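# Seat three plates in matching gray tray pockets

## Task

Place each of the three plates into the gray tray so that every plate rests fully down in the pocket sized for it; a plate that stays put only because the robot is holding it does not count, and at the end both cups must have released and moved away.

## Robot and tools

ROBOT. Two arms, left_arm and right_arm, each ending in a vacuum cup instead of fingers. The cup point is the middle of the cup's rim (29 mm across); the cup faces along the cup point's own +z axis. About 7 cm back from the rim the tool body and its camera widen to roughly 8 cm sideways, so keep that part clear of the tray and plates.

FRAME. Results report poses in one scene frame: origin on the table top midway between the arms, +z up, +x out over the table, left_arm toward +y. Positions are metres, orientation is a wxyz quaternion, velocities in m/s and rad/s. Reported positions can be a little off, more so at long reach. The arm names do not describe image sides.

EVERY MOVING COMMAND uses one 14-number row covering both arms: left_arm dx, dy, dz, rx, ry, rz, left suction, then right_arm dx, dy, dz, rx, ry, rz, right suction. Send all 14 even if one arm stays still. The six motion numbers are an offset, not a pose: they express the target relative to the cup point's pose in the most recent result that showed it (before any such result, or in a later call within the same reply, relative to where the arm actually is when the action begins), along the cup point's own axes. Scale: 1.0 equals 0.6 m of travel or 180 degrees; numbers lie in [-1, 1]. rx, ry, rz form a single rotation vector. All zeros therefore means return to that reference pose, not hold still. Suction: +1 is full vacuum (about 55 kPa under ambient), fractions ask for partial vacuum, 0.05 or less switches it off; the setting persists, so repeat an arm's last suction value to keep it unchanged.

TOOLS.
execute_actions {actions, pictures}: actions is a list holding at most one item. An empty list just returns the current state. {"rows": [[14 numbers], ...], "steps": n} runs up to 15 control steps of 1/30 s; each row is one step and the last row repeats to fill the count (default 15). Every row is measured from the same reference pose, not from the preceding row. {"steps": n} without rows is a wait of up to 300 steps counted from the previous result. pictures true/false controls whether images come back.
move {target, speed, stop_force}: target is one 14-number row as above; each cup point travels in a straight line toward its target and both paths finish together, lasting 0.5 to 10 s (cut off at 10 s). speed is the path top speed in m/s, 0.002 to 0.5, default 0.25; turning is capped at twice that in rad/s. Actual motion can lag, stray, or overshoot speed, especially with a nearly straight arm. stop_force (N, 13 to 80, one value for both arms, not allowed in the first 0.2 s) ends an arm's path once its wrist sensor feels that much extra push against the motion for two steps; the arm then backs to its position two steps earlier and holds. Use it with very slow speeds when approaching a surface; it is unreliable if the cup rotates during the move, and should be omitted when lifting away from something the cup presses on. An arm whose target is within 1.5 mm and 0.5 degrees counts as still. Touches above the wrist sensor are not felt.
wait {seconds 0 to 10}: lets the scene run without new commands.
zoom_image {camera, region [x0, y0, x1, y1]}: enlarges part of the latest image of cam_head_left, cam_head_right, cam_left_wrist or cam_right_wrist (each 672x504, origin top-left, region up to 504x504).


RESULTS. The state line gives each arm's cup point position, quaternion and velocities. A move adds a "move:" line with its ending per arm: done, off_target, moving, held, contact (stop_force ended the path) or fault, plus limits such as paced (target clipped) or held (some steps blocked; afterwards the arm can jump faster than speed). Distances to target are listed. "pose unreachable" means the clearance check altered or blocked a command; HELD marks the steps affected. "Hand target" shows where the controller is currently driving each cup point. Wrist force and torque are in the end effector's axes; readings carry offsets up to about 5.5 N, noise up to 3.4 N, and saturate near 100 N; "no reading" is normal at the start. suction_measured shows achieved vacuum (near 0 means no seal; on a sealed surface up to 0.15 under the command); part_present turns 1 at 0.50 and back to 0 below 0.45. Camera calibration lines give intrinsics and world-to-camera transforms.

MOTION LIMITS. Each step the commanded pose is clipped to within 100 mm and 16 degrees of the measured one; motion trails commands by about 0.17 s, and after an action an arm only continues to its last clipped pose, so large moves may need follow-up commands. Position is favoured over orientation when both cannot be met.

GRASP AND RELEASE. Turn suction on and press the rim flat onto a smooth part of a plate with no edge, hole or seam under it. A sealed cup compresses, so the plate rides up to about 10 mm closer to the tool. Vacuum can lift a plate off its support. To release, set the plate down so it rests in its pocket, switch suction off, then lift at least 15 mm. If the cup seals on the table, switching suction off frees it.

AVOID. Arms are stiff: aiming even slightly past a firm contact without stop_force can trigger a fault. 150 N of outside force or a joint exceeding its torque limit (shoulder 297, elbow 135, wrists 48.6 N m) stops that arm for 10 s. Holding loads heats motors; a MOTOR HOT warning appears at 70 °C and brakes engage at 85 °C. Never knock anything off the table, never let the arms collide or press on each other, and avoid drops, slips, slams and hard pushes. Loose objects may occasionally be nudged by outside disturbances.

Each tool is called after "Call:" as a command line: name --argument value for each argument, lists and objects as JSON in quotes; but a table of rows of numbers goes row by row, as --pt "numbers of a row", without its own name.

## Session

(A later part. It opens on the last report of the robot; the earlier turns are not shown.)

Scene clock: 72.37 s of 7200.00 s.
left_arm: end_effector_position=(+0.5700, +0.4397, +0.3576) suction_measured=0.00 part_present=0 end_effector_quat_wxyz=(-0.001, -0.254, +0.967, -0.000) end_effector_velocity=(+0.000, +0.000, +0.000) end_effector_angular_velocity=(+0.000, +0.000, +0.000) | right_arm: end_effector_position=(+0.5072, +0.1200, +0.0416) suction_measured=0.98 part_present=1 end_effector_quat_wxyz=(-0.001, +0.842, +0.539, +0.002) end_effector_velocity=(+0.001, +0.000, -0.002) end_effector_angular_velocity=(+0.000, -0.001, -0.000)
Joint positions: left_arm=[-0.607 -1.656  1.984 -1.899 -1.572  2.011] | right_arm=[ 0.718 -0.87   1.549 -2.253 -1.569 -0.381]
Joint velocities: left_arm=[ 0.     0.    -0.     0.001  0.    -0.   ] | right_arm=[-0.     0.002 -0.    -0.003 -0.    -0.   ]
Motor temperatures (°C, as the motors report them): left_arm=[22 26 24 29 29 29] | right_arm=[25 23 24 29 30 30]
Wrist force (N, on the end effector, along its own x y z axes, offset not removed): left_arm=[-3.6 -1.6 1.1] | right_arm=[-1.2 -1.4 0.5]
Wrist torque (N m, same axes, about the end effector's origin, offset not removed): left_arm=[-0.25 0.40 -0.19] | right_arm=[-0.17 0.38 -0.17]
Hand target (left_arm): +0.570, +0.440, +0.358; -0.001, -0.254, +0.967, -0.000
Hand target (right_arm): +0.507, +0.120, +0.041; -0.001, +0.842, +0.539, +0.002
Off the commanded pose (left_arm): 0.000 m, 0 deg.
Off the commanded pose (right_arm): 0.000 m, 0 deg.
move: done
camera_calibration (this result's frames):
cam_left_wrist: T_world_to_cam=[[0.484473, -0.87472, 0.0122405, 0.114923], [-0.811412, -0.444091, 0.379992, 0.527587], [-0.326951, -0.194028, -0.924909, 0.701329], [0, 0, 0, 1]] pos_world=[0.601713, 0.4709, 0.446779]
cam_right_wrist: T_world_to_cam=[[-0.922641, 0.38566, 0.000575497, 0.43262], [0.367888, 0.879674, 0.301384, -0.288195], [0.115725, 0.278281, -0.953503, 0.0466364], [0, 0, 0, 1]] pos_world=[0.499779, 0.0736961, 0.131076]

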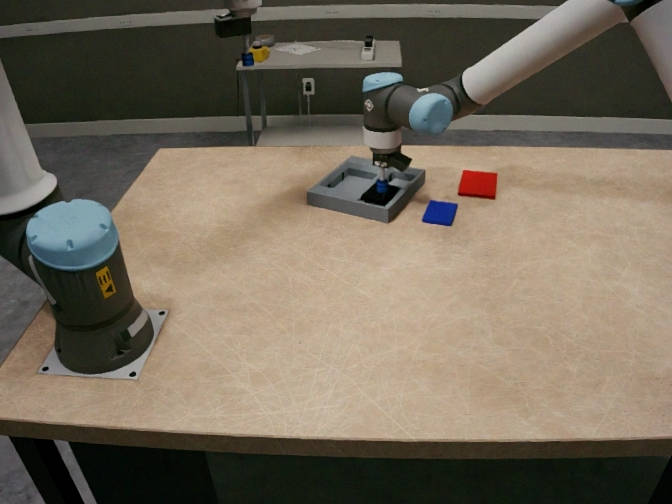

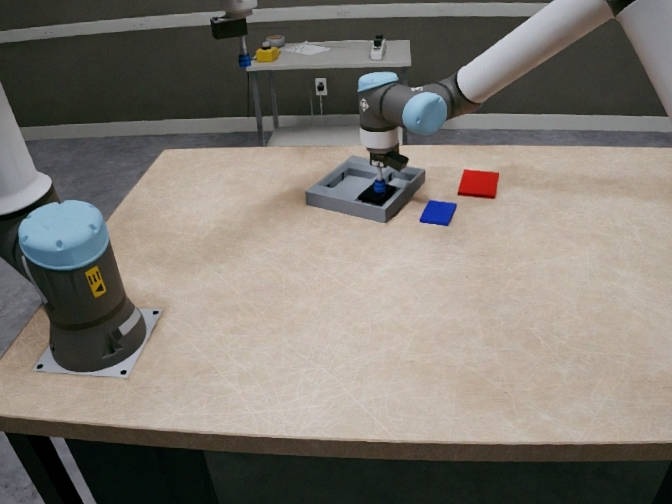

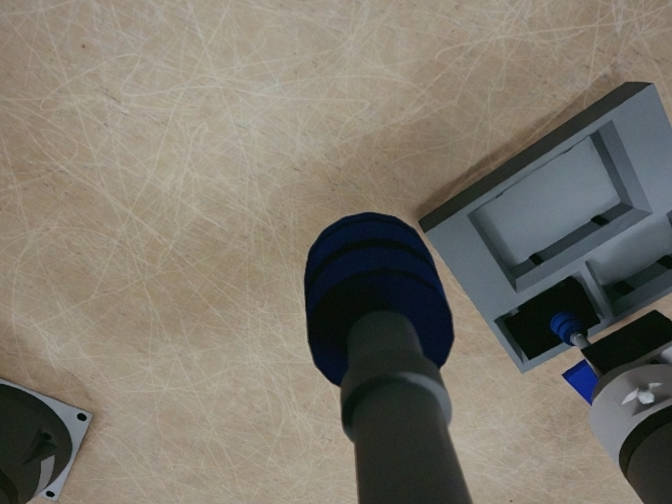

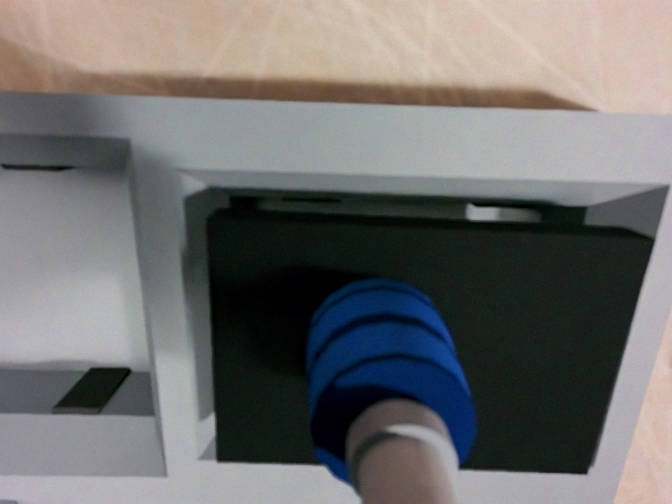

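Call:
move --target '[0,0,0,0,0,0,0,0,0,0.065,0,0,0,1]' --speed 0.006 --stop_force 20

Scene clock: 82.83 s of 7200.00 s.
left_arm: end_effector_position=(+0.5700, +0.4397, +0.3576) suction_measured=0.00 part_present=0 end_effector_quat_wxyz=(-0.001, -0.254, +0.967, -0.000) end_effector_velocity=(-0.000, -0.000, -0.000) end_effector_angular_velocity=(+0.001, +0.002, +0.000) | right_arm: end_effector_position=(+0.5073, +0.1201, +0.0046) suction_measured=0.99 part_present=1 end_effector_quat_wxyz=(-0.001, +0.842, +0.539, +0.002) end_effector_velocity=(-0.001, -0.000, +0.001) end_effector_angular_velocity=(-0.002, +0.002, -0.000)
Joint positions: left_arm=[-0.607 -1.656  1.984 -1.899 -1.572  2.011] | right_arm=[ 0.718 -0.831  1.558 -2.302 -1.569 -0.381]
Joint velocities: left_arm=[-0.     0.001 -0.     0.001 -0.    -0.001] | right_arm=[-0.    -0.001 -0.     0.004  0.     0.   ]
Motor temperatures (°C, as the motors report them): left_arm=[22 26 24 29 29 29] | right_arm=[25 23 24 29 30 30]
Wrist force (N, on the end effector, along its own x y z axes, offset not removed): left_arm=[-0.3 -2.4 1.5] | right_arm=[-9.5 -2.7 -30.3]
Wrist torque (N m, same axes, about the end effector's origin, offset not removed): left_arm=[-0.18 -0.09 -0.27] | right_arm=[0.13 0.48 -0.27]
Hand target (left_arm): +0.570, +0.440, +0.358; -0.001, -0.254, +0.967, -0.000
Hand target (right_arm): +0.507, +0.120, +0.005; -0.001, +0.842, +0.539, +0.002
Off the commanded pose (left_arm): 0.000 m, 0 deg.
Off the commanded pose (right_arm): 0.002 m, 0 deg.
move: contact (right_arm)
camera_calibration (this result's frames):
cam_left_wrist: T_world_to_cam=[[0.484473, -0.87472, 0.0122392, 0.114924], [-0.811413, -0.444093, 0.379987, 0.527591], [-0.326947, -0.194025, -0.924911, 0.701327], [0, 0, 0, 1]] pos_world=[0.601714, 0.4709, 0.44678]
cam_right_wrist: T_world_to_cam=[[-0.922648, 0.385643, 0.000458507, 0.432684], [0.367806, 0.879615, 0.301656, -0.277133], [0.115928, 0.278491, -0.953417, 0.0112224], [0, 0, 0, 1]] pos_world=[0.499846, 0.0737832, 0.0941002]

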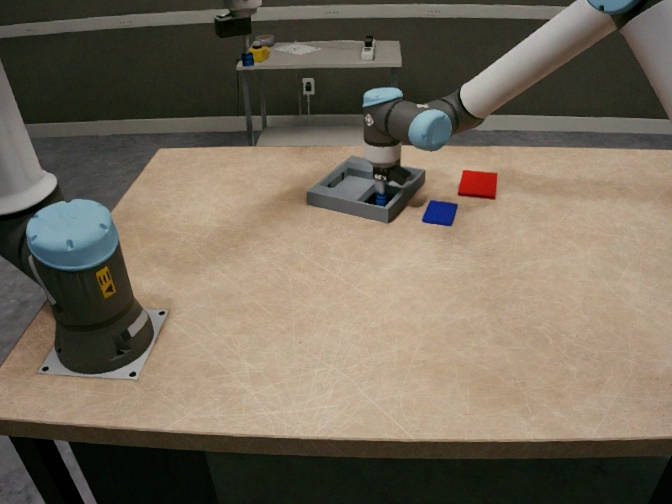

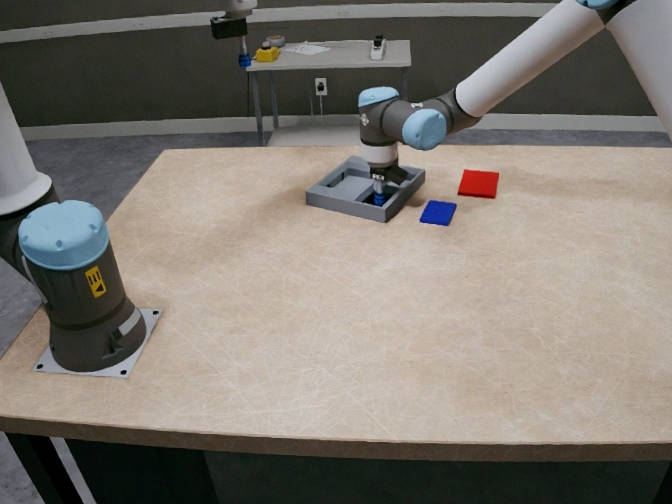

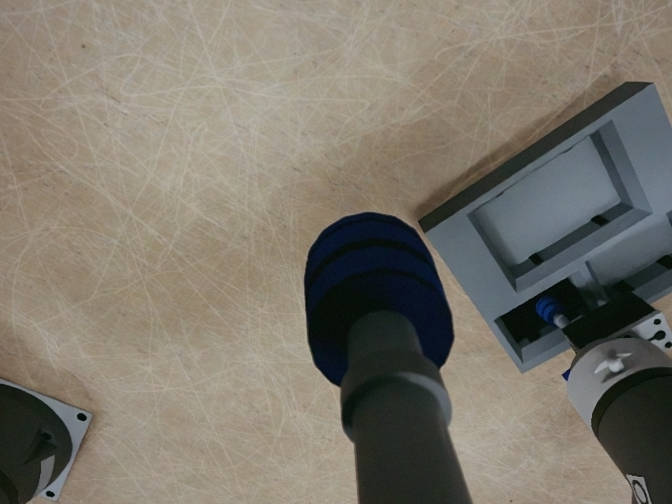

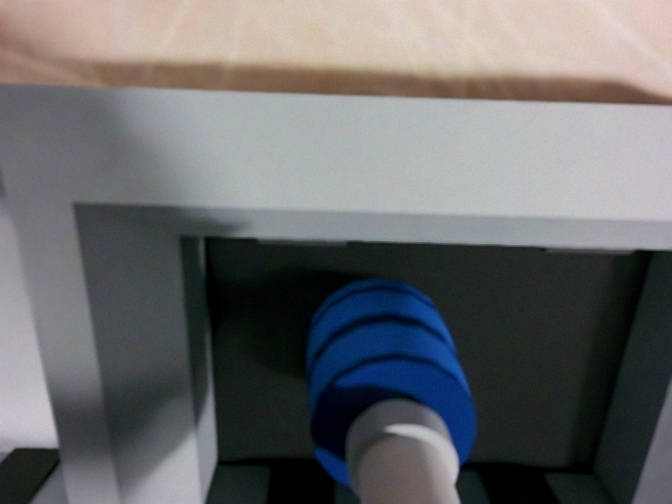

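Call:
execute_actions --actions '[{"rows":[[0,0,0,0,0,0,0,0,0,-0.003,0,0,0,0]],"steps":15}]' --pictures false

Call:
move --target '[0,0,0,0,0,0,0,0,0,-0.12,0,0,0,0]' --speed 0.12

Call:
move --target '[0,0,0,0,0,0,0,-0.2417,0.0527,0.04,0,0,-0.056,0]'

Scene clock: 86.37 s of 7200.00 s.
left_arm: end_effector_position=(+0.5700, +0.4397, +0.3576) suction_measured=0.00 part_present=0 end_effector_quat_wxyz=(-0.001, -0.254, +0.967, -0.000) end_effector_velocity=(-0.000, -0.001, -0.000) end_effector_angular_velocity=(-0.001, +0.000, -0.001) | right_arm: end_effector_position=(+0.5073, +0.1201, +0.0064) suction_measured=0.00 part_present=0 end_effector_quat_wxyz=(-0.001, +0.842, +0.539, +0.002) end_effector_velocity=(-0.000, +0.000, +0.000) end_effector_angular_velocity=(+0.001, +0.001, +0.001)
Joint positions: left_arm=[-0.607 -1.656  1.984 -1.899 -1.572  2.011] | right_arm=[ 0.718 -0.833  1.558 -2.3   -1.569 -0.381]
Joint velocities: left_arm=[-0.001  0.     0.    -0.001 -0.001 -0.   ] | right_arm=[-0.    -0.    -0.     0.     0.001 -0.001]
Motor temperatures (°C, as the motors report them): left_arm=[22 26 24 29 29 29] | right_arm=[25 23 24 29 30 30]
Wrist force (N, on the end effector, along its own x y z axes, offset not removed): left_arm=[0.1 -3.2 0.9] | right_arm=[-2.4 2.3 -7.8]
Wrist torque (N m, same axes, about the end effector's origin, offset not removed): left_arm=[-0.40 -0.01 -0.03] | right_arm=[0.29 0.37 -0.13]
Hand target (left_arm): +0.570, +0.440, +0.358; -0.001, -0.254, +0.967, -0.000
Hand target (right_arm): +0.507, +0.120, +0.006; -0.001, +0.842, +0.539, +0.002
Off the commanded pose (left_arm): 0.000 m, 0 deg.
Off the commanded pose (right_arm): 0.000 m, 0 deg.
Steps of this call (steps 1 to 91: nothing new was sent; steps 92 to 106: all 15 steps of this action). Readings (end_effector_position | what the end effector reports):
92: left_arm (+0.5700, +0.4397, +0.3576) | right_arm (+0.5072, +0.1201, +0.0049) | left_arm suction_measured=0.00 part_present=0 | right_arm suction_measured=0.56 part_present=1
93: left_arm (+0.5700, +0.4397, +0.3576) | right_arm (+0.5073, +0.1201, +0.0052) | left_arm suction_measured=0.00 part_present=0 | right_arm suction_measured=0.00 part_present=0
95: left_arm (+0.5700, +0.4397, +0.3576) | right_arm (+0.5072, +0.1201, +0.0056) | left_arm suction_measured=0.00 part_present=0 | right_arm suction_measured=0.00 part_present=0
99: left_arm (+0.5700, +0.4397, +0.3576) | right_arm (+0.5072, +0.1201, +0.0062) | left_arm suction_measured=0.00 part_present=0 | right_arm suction_measured=0.00 part_present=0
106: the state above

Scene clock: 87.70 s of 7200.00 s.
left_arm: end_effector_position=(+0.5700, +0.4397, +0.3576) suction_measured=0.00 part_present=0 end_effector_quat_wxyz=(-0.001, -0.254, +0.967, -0.000) end_effector_velocity=(-0.000, -0.000, -0.000) end_effector_angular_velocity=(-0.000, +0.002, -0.000) | right_arm: end_effector_position=(+0.5072, +0.1200, +0.0782) suction_measured=0.00 part_present=0 end_effector_quat_wxyz=(-0.001, +0.842, +0.539, +0.002) end_effector_velocity=(+0.000, +0.000, +0.003) end_effector_angular_velocity=(+0.001, -0.001, -0.000)
Joint positions: left_arm=[-0.607 -1.656  1.984 -1.899 -1.572  2.011] | right_arm=[ 0.718 -0.906  1.536 -2.204 -1.569 -0.381]
Joint velocities: left_arm=[-0.     0.    -0.     0.001 -0.001  0.   ] | right_arm=[-0.    -0.002 -0.002  0.003  0.     0.   ]
Motor temperatures (°C, as the motors report them): left_arm=[22 26 24 29 29 29] | right_arm=[25 23 24 29 30 30]
Wrist force (N, on the end effector, along its own x y z axes, offset not removed): left_arm=[-5.3 -1.5 0.8] | right_arm=[-2.2 -1.1 -0.2]
Wrist torque (N m, same axes, about the end effector's origin, offset not removed): left_arm=[-0.19 0.68 -0.04] | right_arm=[-0.07 0.46 -0.16]
Hand target (left_arm): +0.570, +0.440, +0.358; -0.001, -0.254, +0.967, -0.000
Hand target (right_arm): +0.507, +0.120, +0.078; -0.001, +0.842, +0.539, +0.002
Off the commanded pose (left_arm): 0.000 m, 0 deg.
Off the commanded pose (right_arm): 0.000 m, 0 deg.
move: done
camera_calibration (this result's frames):
cam_left_wrist: T_world_to_cam=[[0.484473, -0.87472, 0.0122403, 0.114923], [-0.811411, -0.444091, 0.379993, 0.527587], [-0.326951, -0.194028, -0.924909, 0.701329], [0, 0, 0, 1]] pos_world=[0.601713, 0.4709, 0.446779]
cam_right_wrist: T_world_to_cam=[[-0.922633, 0.385679, 0.00046743, 0.432585], [0.367844, 0.879601, 0.301649, -0.299224], [0.115929, 0.278483, -0.953419, 0.0813764], [0, 0, 0, 1]] pos_world=[0.499751, 0.0736969, 0.167644]

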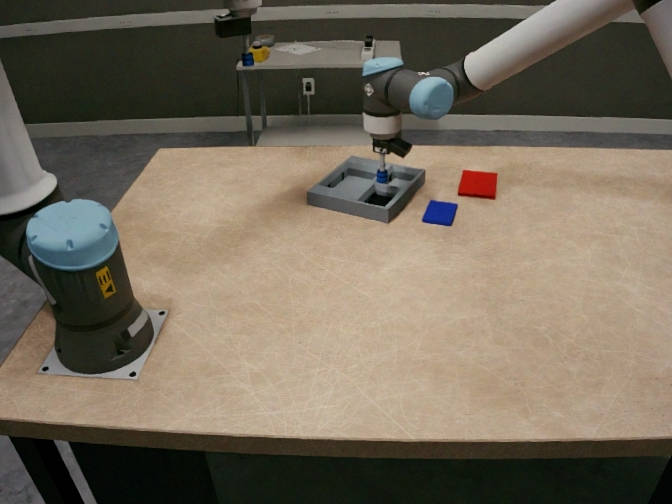

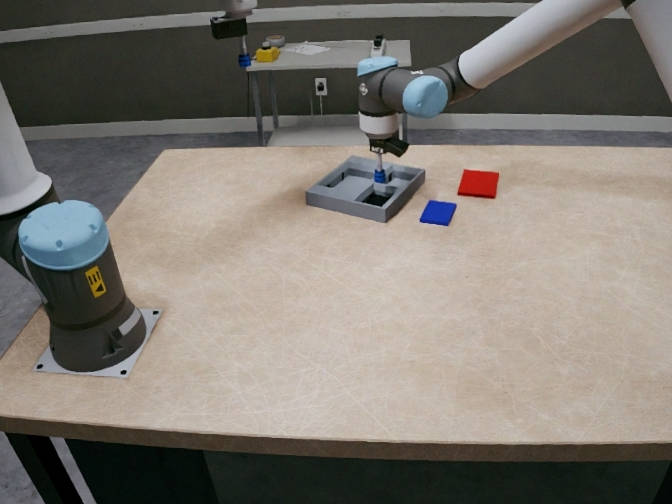

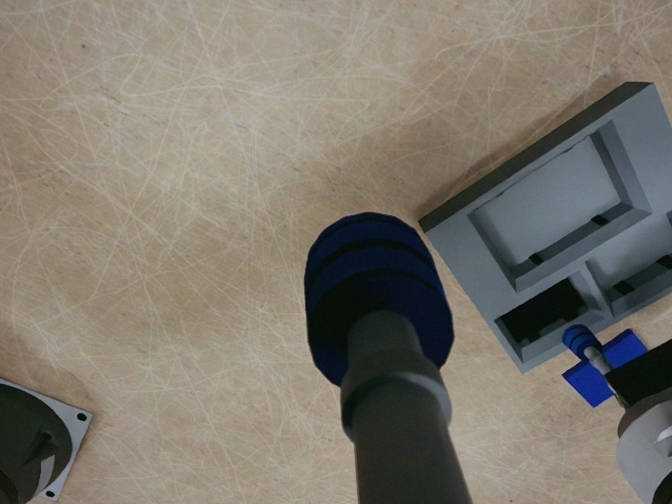

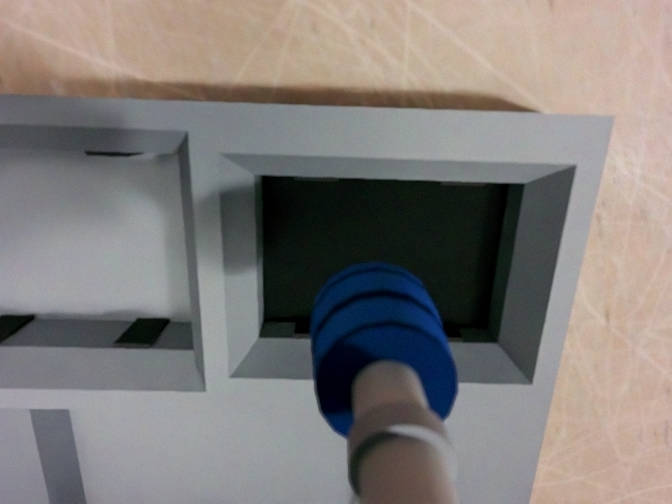

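Scene clock: 88.97 s of 7200.00 s.
left_arm: end_effector_position=(+0.5700, +0.4397, +0.3576) suction_measured=0.00 part_present=0 end_effector_quat_wxyz=(-0.001, -0.254, +0.967, -0.000) end_effector_velocity=(+0.000, -0.001, +0.000) end_effector_angular_velocity=(-0.001, -0.002, -0.000) | right_arm: end_effector_position=(+0.4752, -0.0247, +0.0540) suction_measured=0.00 part_present=0 end_effector_quat_wxyz=(-0.001, +0.792, +0.611, +0.002) end_effector_velocity=(-0.000, -0.002, +0.000) end_effector_angular_velocity=(+0.001, -0.000, +0.002)
Joint positions: left_arm=[-0.607 -1.656  1.984 -1.899 -1.572  2.011] | right_arm=[ 0.618 -1.05   1.848 -2.373 -1.569 -0.656]
Joint velocities: left_arm=[-0.001  0.    -0.    -0.002 -0.    -0.   ] | right_arm=[-0.002 -0.002  0.004 -0.003  0.001 -0.004]
Motor temperatures (°C, as the motors report them): left_arm=[22 26 24 29 29 29] | right_arm=[25 23 24 29 30 30]
Wrist force (N, on the end effector, along its own x y z axes, offset not removed): left_arm=[0.3 -2.7 3.2] | right_arm=[-2.4 -0.9 -1.3]
Wrist torque (N m, same axes, about the end effector's origin, offset not removed): left_arm=[-0.22 -0.02 -0.11] | right_arm=[-0.08 0.50 -0.08]
Hand target (left_arm): +0.570, +0.440, +0.358; -0.001, -0.254, +0.967, -0.000
Hand target (right_arm): +0.475, -0.025, +0.054; -0.001, +0.791, +0.611, +0.002
Off the commanded pose (left_arm): 0.000 m, 0 deg.
Off the commanded pose (right_arm): 0.000 m, 0 deg.
move: done
camera_calibration (this result's frames):
cam_left_wrist: T_world_to_cam=[[0.484473, -0.87472, 0.0122404, 0.114923], [-0.811411, -0.444092, 0.379992, 0.527587], [-0.326951, -0.194028, -0.924909, 0.701329], [0, 0, 0, 1]] pos_world=[0.601713, 0.4709, 0.446779]
cam_right_wrist: T_world_to_cam=[[-0.97584, 0.218487, -0.00058624, 0.48014], [0.208154, 0.9305, 0.301398, -0.0757469], [0.0663969, 0.293994, -0.953498, 0.126233], [0, 0, 0, 1]] pos_world=[0.475926, -0.0715334, 0.143474]

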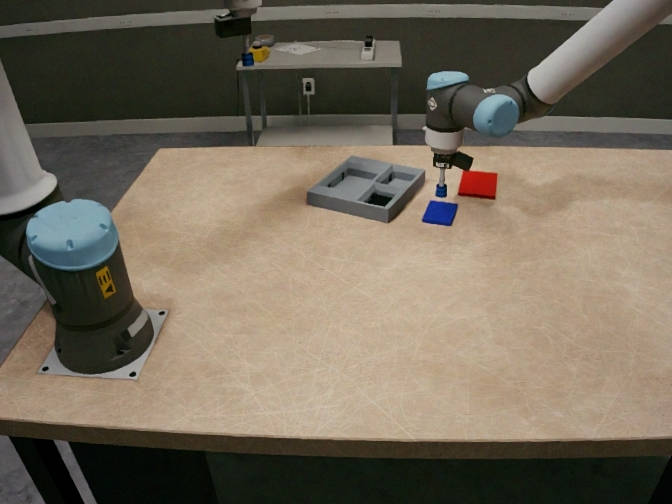

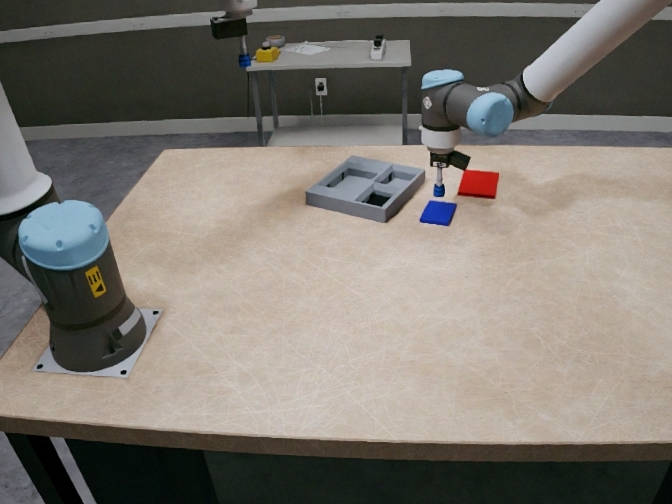

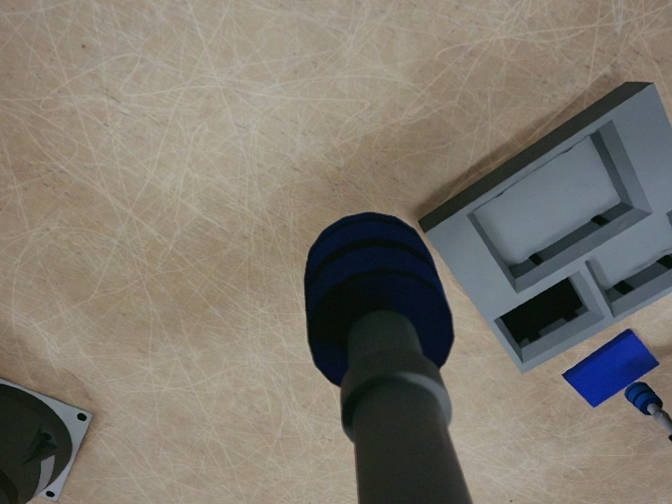

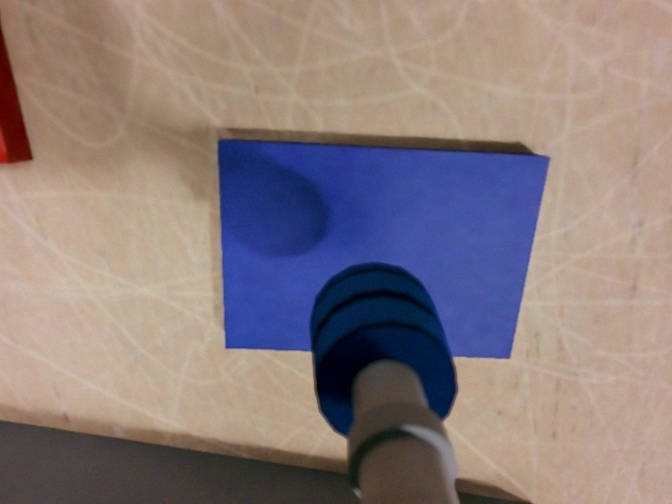

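Call:
move --target '[0,0,0,0,0,0,0,-0.003,0,0.058,0,0,0.005,1]' --speed 0.08

Call:
move --target '[0,0,0,0,0,0,0,0,0,0.028,0,0,0,1]' --speed 0.01 --stop_force 13

Scene clock: 93.07 s of 7200.00 s.
left_arm: end_effector_position=(+0.5700, +0.4397, +0.3576) suction_measured=0.00 part_present=0 end_effector_quat_wxyz=(-0.001, -0.254, +0.967, -0.000) end_effector_velocity=(+0.000, -0.000, +0.001) end_effector_angular_velocity=(-0.002, -0.002, +0.001) | right_arm: end_effector_position=(+0.4748, -0.0264, +0.0194) suction_measured=0.00 part_present=0 end_effector_quat_wxyz=(-0.001, +0.796, +0.605, +0.002) end_effector_velocity=(+0.000, +0.000, -0.002) end_effector_angular_velocity=(+0.001, -0.000, -0.002)
Joint positions: left_arm=[-0.607 -1.656  1.984 -1.899 -1.572  2.011] | right_arm=[ 0.617 -1.008  1.862 -2.429 -1.569 -0.642]
Joint velocities: left_arm=[ 0.001 -0.001 -0.    -0.002 -0.001  0.   ] | right_arm=[-0.     0.003 -0.    -0.004  0.     0.002]
Motor temperatures (°C, as the motors report them): left_arm=[22 26 24 29 29 29] | right_arm=[25 23 24 29 30 30]
Wrist force (N, on the end effector, along its own x y z axes, offset not removed): left_arm=[-2.8 -2.1 4.3] | right_arm=[-1.1 2.4 0.0]
Wrist torque (N m, same axes, about the end effector's origin, offset not removed): left_arm=[-0.22 0.18 -0.02] | right_arm=[0.34 0.22 -0.15]
Hand target (left_arm): +0.570, +0.440, +0.358; -0.001, -0.254, +0.967, -0.000
Hand target (right_arm): +0.475, -0.026, +0.019; -0.001, +0.796, +0.605, +0.002
Off the commanded pose (left_arm): 0.000 m, 0 deg.
Off the commanded pose (right_arm): 0.000 m, 0 deg.
After step 90, 0.20 s passed at rest.
move: done
camera_calibration (this result's frames):
cam_left_wrist: T_world_to_cam=[[0.484473, -0.87472, 0.0122406, 0.114923], [-0.811411, -0.444091, 0.379992, 0.527587], [-0.326951, -0.194028, -0.924909, 0.701329], [0, 0, 0, 1]] pos_world=[0.601713, 0.4709, 0.446779]
cam_right_wrist: T_world_to_cam=[[-0.972314, 0.233677, -0.000490254, 0.4788], [0.222664, 0.927121, 0.301441, -0.0706441], [0.0708945, 0.292986, -0.953485, 0.0916354], [0, 0, 0, 1]] pos_world=[0.474777, -0.073237, 0.108903]

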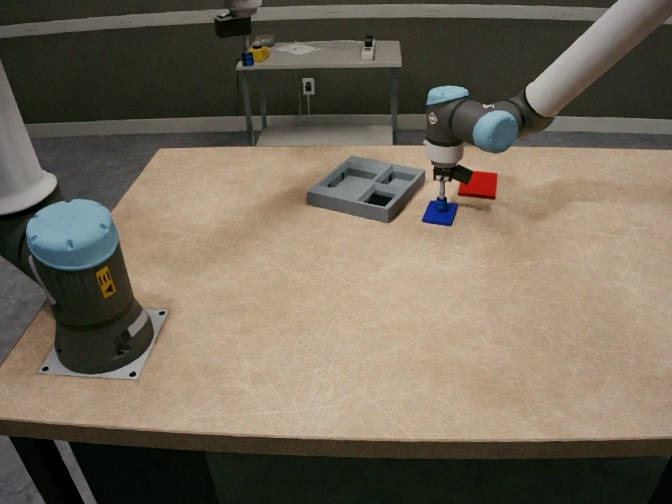

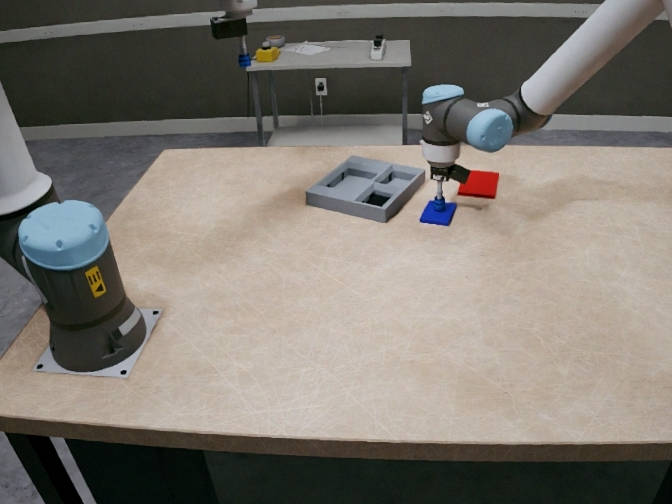

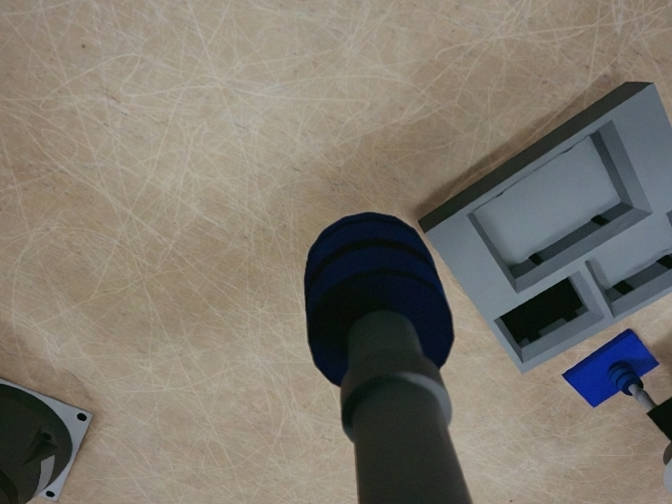

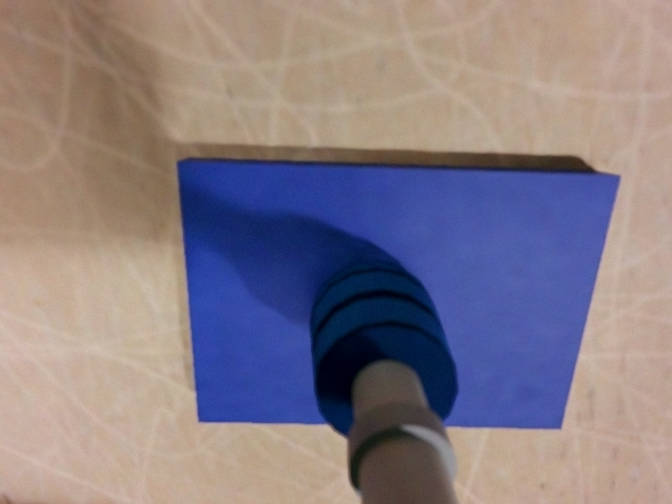

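Scene clock: 94.97 s of 7200.00 s.
left_arm: end_effector_position=(+0.5700, +0.4397, +0.3576) suction_measured=0.00 part_present=0 end_effector_quat_wxyz=(-0.001, -0.254, +0.967, -0.000) end_effector_velocity=(+0.000, +0.000, +0.000) end_effector_angular_velocity=(-0.000, -0.001, +0.001) | right_arm: end_effector_position=(+0.4748, -0.0264, +0.0028) suction_measured=1.00 part_present=1 end_effector_quat_wxyz=(-0.001, +0.796, +0.605, +0.002) end_effector_velocity=(-0.000, -0.001, -0.003) end_effector_angular_velocity=(-0.001, +0.000, -0.000)
Joint positions: left_arm=[-0.607 -1.656  1.984 -1.899 -1.572  2.011] | right_arm=[ 0.617 -0.987  1.866 -2.454 -1.569 -0.642]
Joint velocities: left_arm=[ 0.001 -0.    -0.    -0.     0.    -0.   ] | right_arm=[-0.     0.003  0.002 -0.004 -0.001  0.   ]
Motor temperatures (°C, as the motors report them): left_arm=[22 26 24 29 29 29] | right_arm=[25 23 24 29 30 30]
Wrist force (N, on the end effector, along its own x y z axes, offset not removed): left_arm=[-3.9 -4.1 1.1] | right_arm=[-0.8 1.1 1.1]
Wrist torque (N m, same axes, about the end effector's origin, offset not removed): left_arm=[-0.41 0.36 -0.03] | right_arm=[0.15 0.17 -0.20]
Hand target (left_arm): +0.570, +0.440, +0.358; -0.001, -0.254, +0.967, -0.000
Hand target (right_arm): +0.475, -0.026, +0.003; -0.001, +0.796, +0.605, +0.002
Off the commanded pose (left_arm): 0.000 m, 0 deg.
Off the commanded pose (right_arm): 0.000 m, 0 deg.
move: done
camera_calibration (this result's frames):
cam_left_wrist: T_world_to_cam=[[0.484473, -0.87472, 0.0122405, 0.114923], [-0.811411, -0.444091, 0.379992, 0.527587], [-0.326951, -0.194028, -0.924909, 0.701329], [0, 0, 0, 1]] pos_world=[0.601713, 0.4709, 0.446779]
cam_right_wrist: T_world_to_cam=[[-0.972313, 0.233681, -0.000483841, 0.478807], [0.22267, 0.927123, 0.301433, -0.0656663], [0.0708877, 0.29298, -0.953487, 0.0758274], [0, 0, 0, 1]] pos_world=[0.474797, -0.0732232, 0.0923262]

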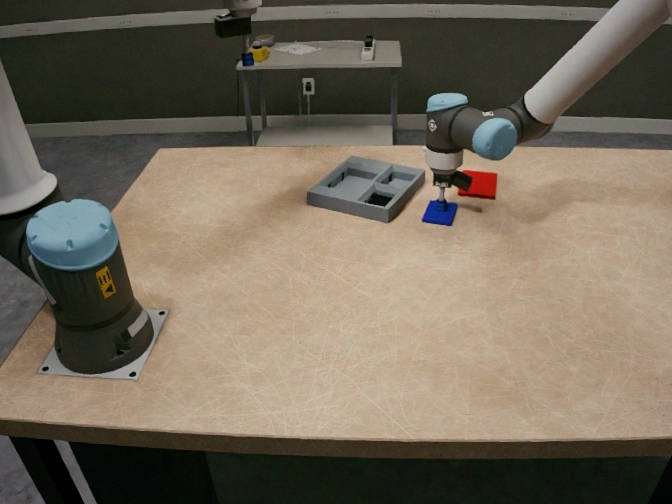

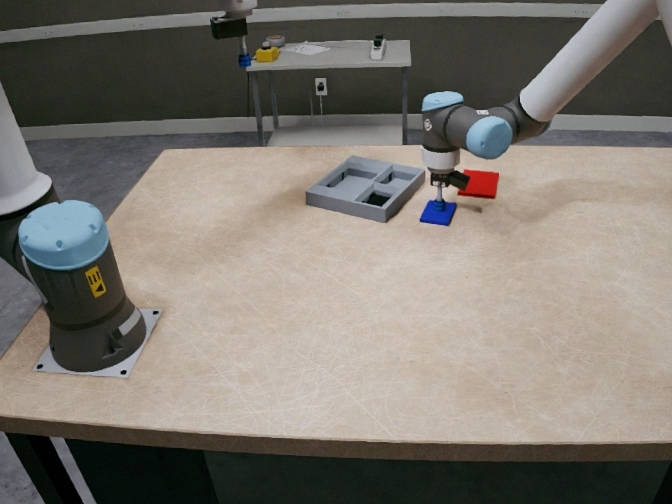

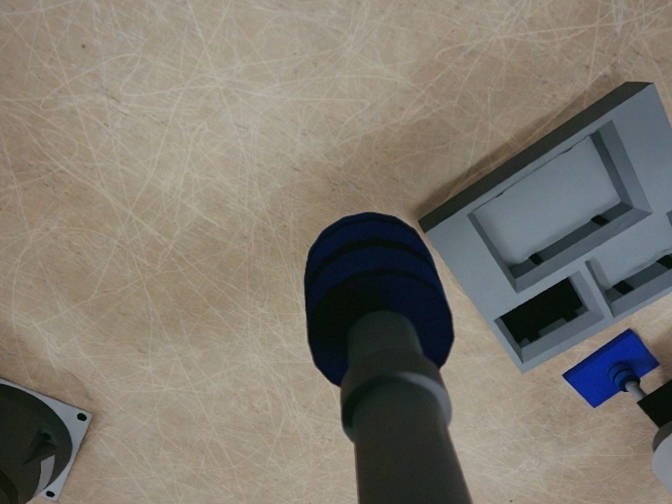

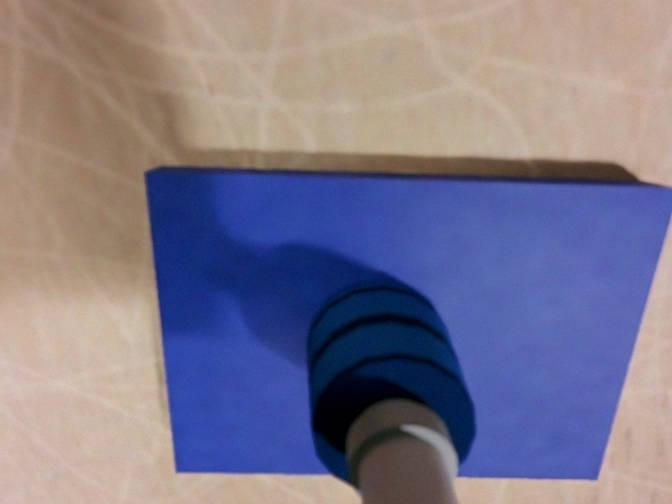

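Call:
move --target '[0,0,0,0,0,0,0,0,0,-0.1,0,0,0,1]' --speed 0.15

Call:
move --target '[0,0,0,0,0,0,0,0.223,0.181,0.025,0,0,0.051,1]' --speed 0.2

Scene clock: 100.77 s of 7200.00 s.
left_arm: end_effector_position=(+0.5700, +0.4397, +0.3576) suction_measured=0.00 part_present=0 end_effector_quat_wxyz=(-0.001, -0.254, +0.967, -0.000) end_effector_velocity=(+0.000, -0.001, +0.000) end_effector_angular_velocity=(-0.003, -0.002, -0.001) | right_arm: end_effector_position=(+0.4747, -0.0264, +0.0627) suction_measured=0.99 part_present=1 end_effector_quat_wxyz=(-0.001, +0.796, +0.605, +0.002) end_effector_velocity=(+0.000, +0.001, +0.002) end_effector_angular_velocity=(+0.001, +0.000, -0.001)
Joint positions: left_arm=[-0.607 -1.656  1.984 -1.899 -1.572  2.011] | right_arm=[ 0.617 -1.062  1.848 -2.361 -1.569 -0.642]
Joint velocities: left_arm=[-0.001 -0.     0.    -0.003 -0.001  0.   ] | right_arm=[-0.    -0.002 -0.002  0.004  0.001  0.001]
Motor temperatures (°C, as the motors report them): left_arm=[22 26 24 29 29 29] | right_arm=[25 23 24 29 30 30]
Wrist force (N, on the end effector, along its own x y z axes, offset not removed): left_arm=[-0.4 -2.0 0.8] | right_arm=[-3.2 1.4 0.7]
Wrist torque (N m, same axes, about the end effector's origin, offset not removed): left_arm=[-0.18 -0.03 -0.08] | right_arm=[0.21 0.51 -0.18]
Hand target (left_arm): +0.570, +0.440, +0.358; -0.001, -0.254, +0.967, -0.000
Hand target (right_arm): +0.475, -0.026, +0.063; -0.001, +0.796, +0.605, +0.002
Off the commanded pose (left_arm): 0.000 m, 0 deg.
Off the commanded pose (right_arm): 0.000 m, 0 deg.
move: done
camera_calibration (this result's frames):
cam_left_wrist: T_world_to_cam=[[0.484473, -0.87472, 0.0122405, 0.114923], [-0.811411, -0.444092, 0.379992, 0.527587], [-0.326951, -0.194028, -0.924909, 0.701329], [0, 0, 0, 1]] pos_world=[0.601713, 0.4709, 0.446779]
cam_right_wrist: T_world_to_cam=[[-0.972313, 0.233681, -0.000484457, 0.478776], [0.222669, 0.927122, 0.301434, -0.0836226], [0.0708884, 0.29298, -0.953487, 0.132875], [0, 0, 0, 1]] pos_world=[0.474721, -0.0732821, 0.152133]

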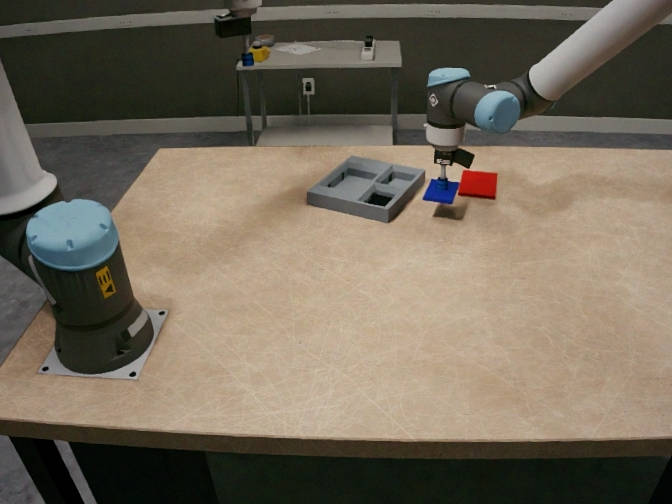

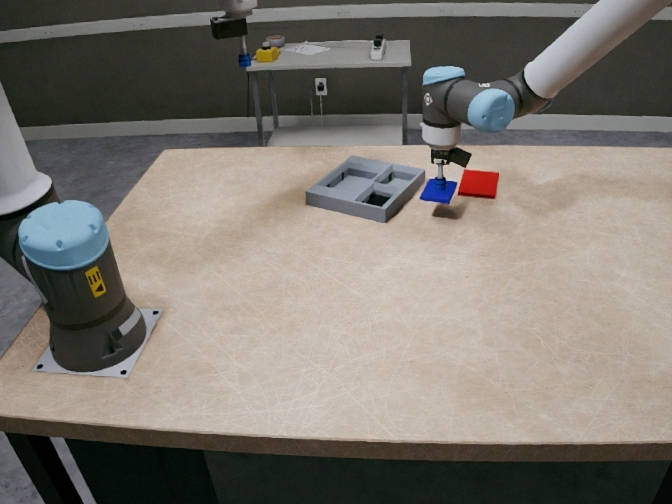

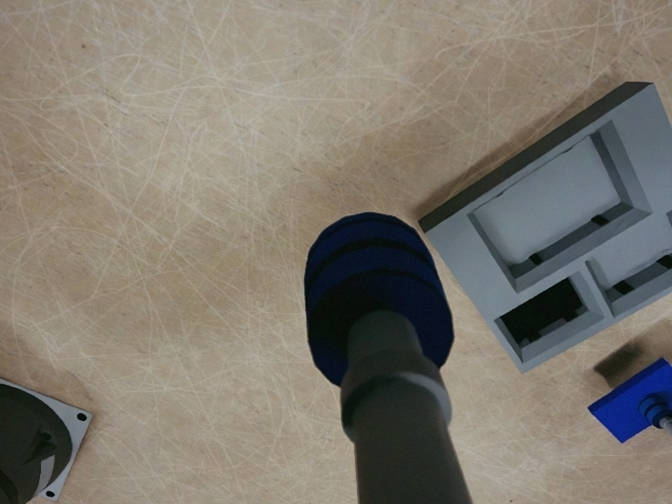

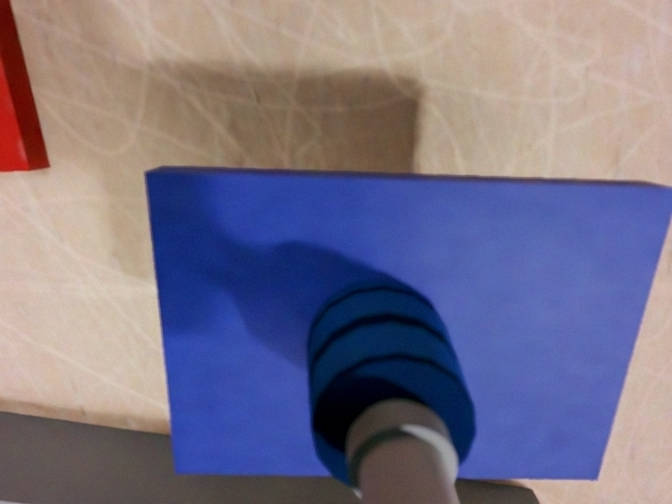

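Scene clock: 102.27 s of 7200.00 s.
left_arm: end_effector_position=(+0.5700, +0.4397, +0.3576) suction_measured=0.00 part_present=0 end_effector_quat_wxyz=(-0.001, -0.254, +0.967, -0.000) end_effector_velocity=(-0.000, +0.000, -0.000) end_effector_angular_velocity=(-0.000, +0.001, +0.000) | right_arm: end_effector_position=(+0.6153, +0.0729, +0.0479) suction_measured=1.00 part_present=1 end_effector_quat_wxyz=(-0.001, +0.842, +0.539, +0.002) end_effector_velocity=(+0.002, +0.001, -0.000) end_effector_angular_velocity=(-0.001, +0.000, -0.002)
Joint positions: left_arm=[-0.607 -1.656  1.984 -1.899 -1.572  2.011] | right_arm=[ 0.609 -0.834  1.466 -2.207 -1.569 -0.489]
Joint velocities: left_arm=[ 0.     0.     0.     0.001 -0.001  0.   ] | right_arm=[-0.     0.003 -0.005  0.003 -0.001  0.002]
Motor temperatures (°C, as the motors report them): left_arm=[22 26 24 29 29 29] | right_arm=[25 23 24 29 30 30]
Wrist force (N, on the end effector, along its own x y z axes, offset not removed): left_arm=[-4.4 0.5 0.9] | right_arm=[-1.1 1.1 -2.4]
Wrist torque (N m, same axes, about the end effector's origin, offset not removed): left_arm=[0.16 0.56 0.10] | right_arm=[0.26 0.27 -0.15]
Hand target (left_arm): +0.570, +0.440, +0.358; -0.001, -0.254, +0.967, -0.000
Hand target (right_arm): +0.615, +0.073, +0.048; -0.001, +0.842, +0.539, +0.002
Off the commanded pose (left_arm): 0.000 m, 0 deg.
Off the commanded pose (right_arm): 0.001 m, 0 deg.
move: done
camera_calibration (this result's frames):
cam_left_wrist: T_world_to_cam=[[0.484473, -0.87472, 0.0122406, 0.114923], [-0.811411, -0.444091, 0.379992, 0.527587], [-0.326951, -0.194028, -0.924909, 0.701329], [0, 0, 0, 1]] pos_world=[0.601713, 0.4709, 0.446779]
cam_right_wrist: T_world_to_cam=[[-0.922594, 0.385772, 0.000106666, 0.550503], [0.367836, 0.879615, 0.301621, -0.288405], [0.116263, 0.278313, -0.953428, 0.0528994], [0, 0, 0, 1]] pos_world=[0.607826, 0.026594, 0.137366]

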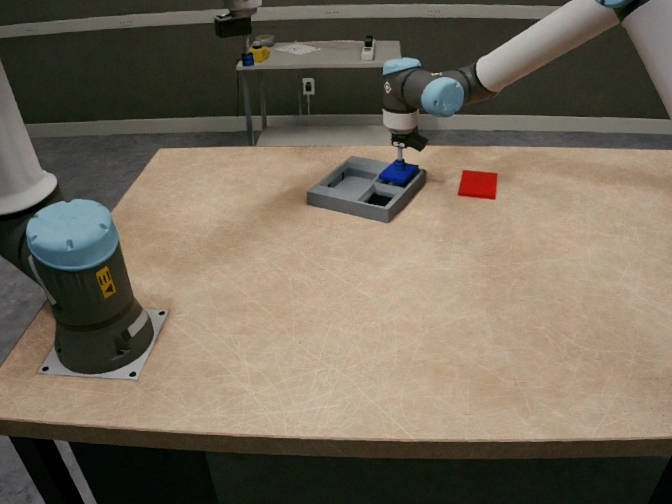

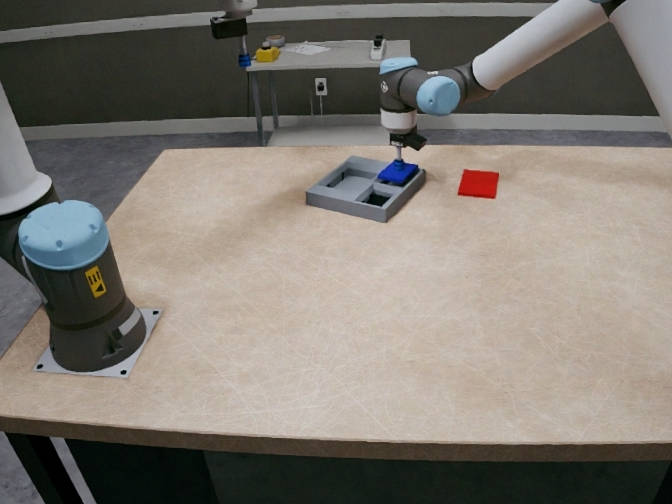

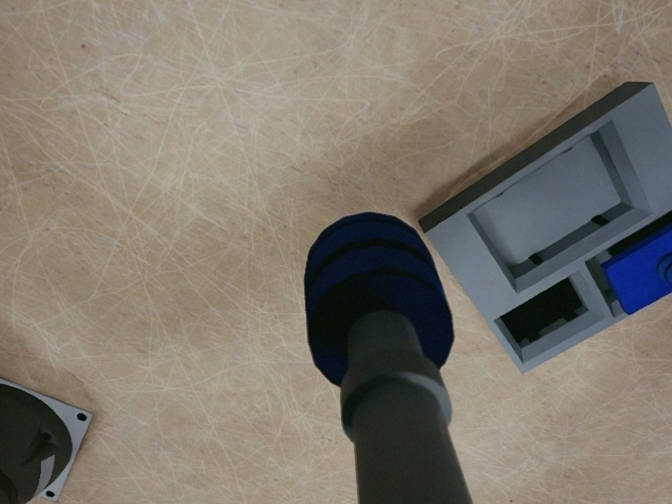

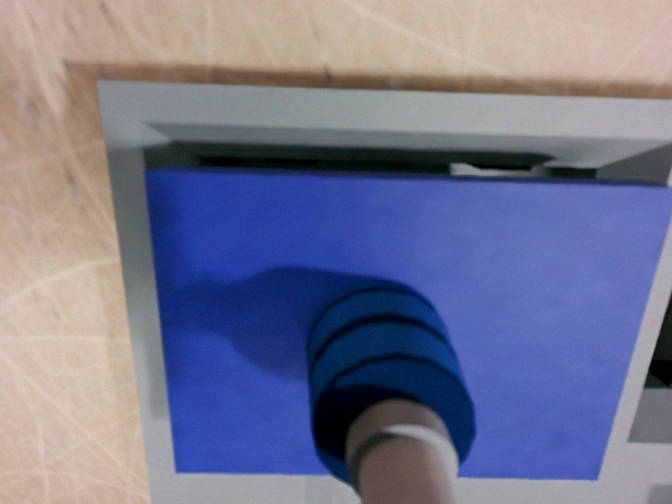

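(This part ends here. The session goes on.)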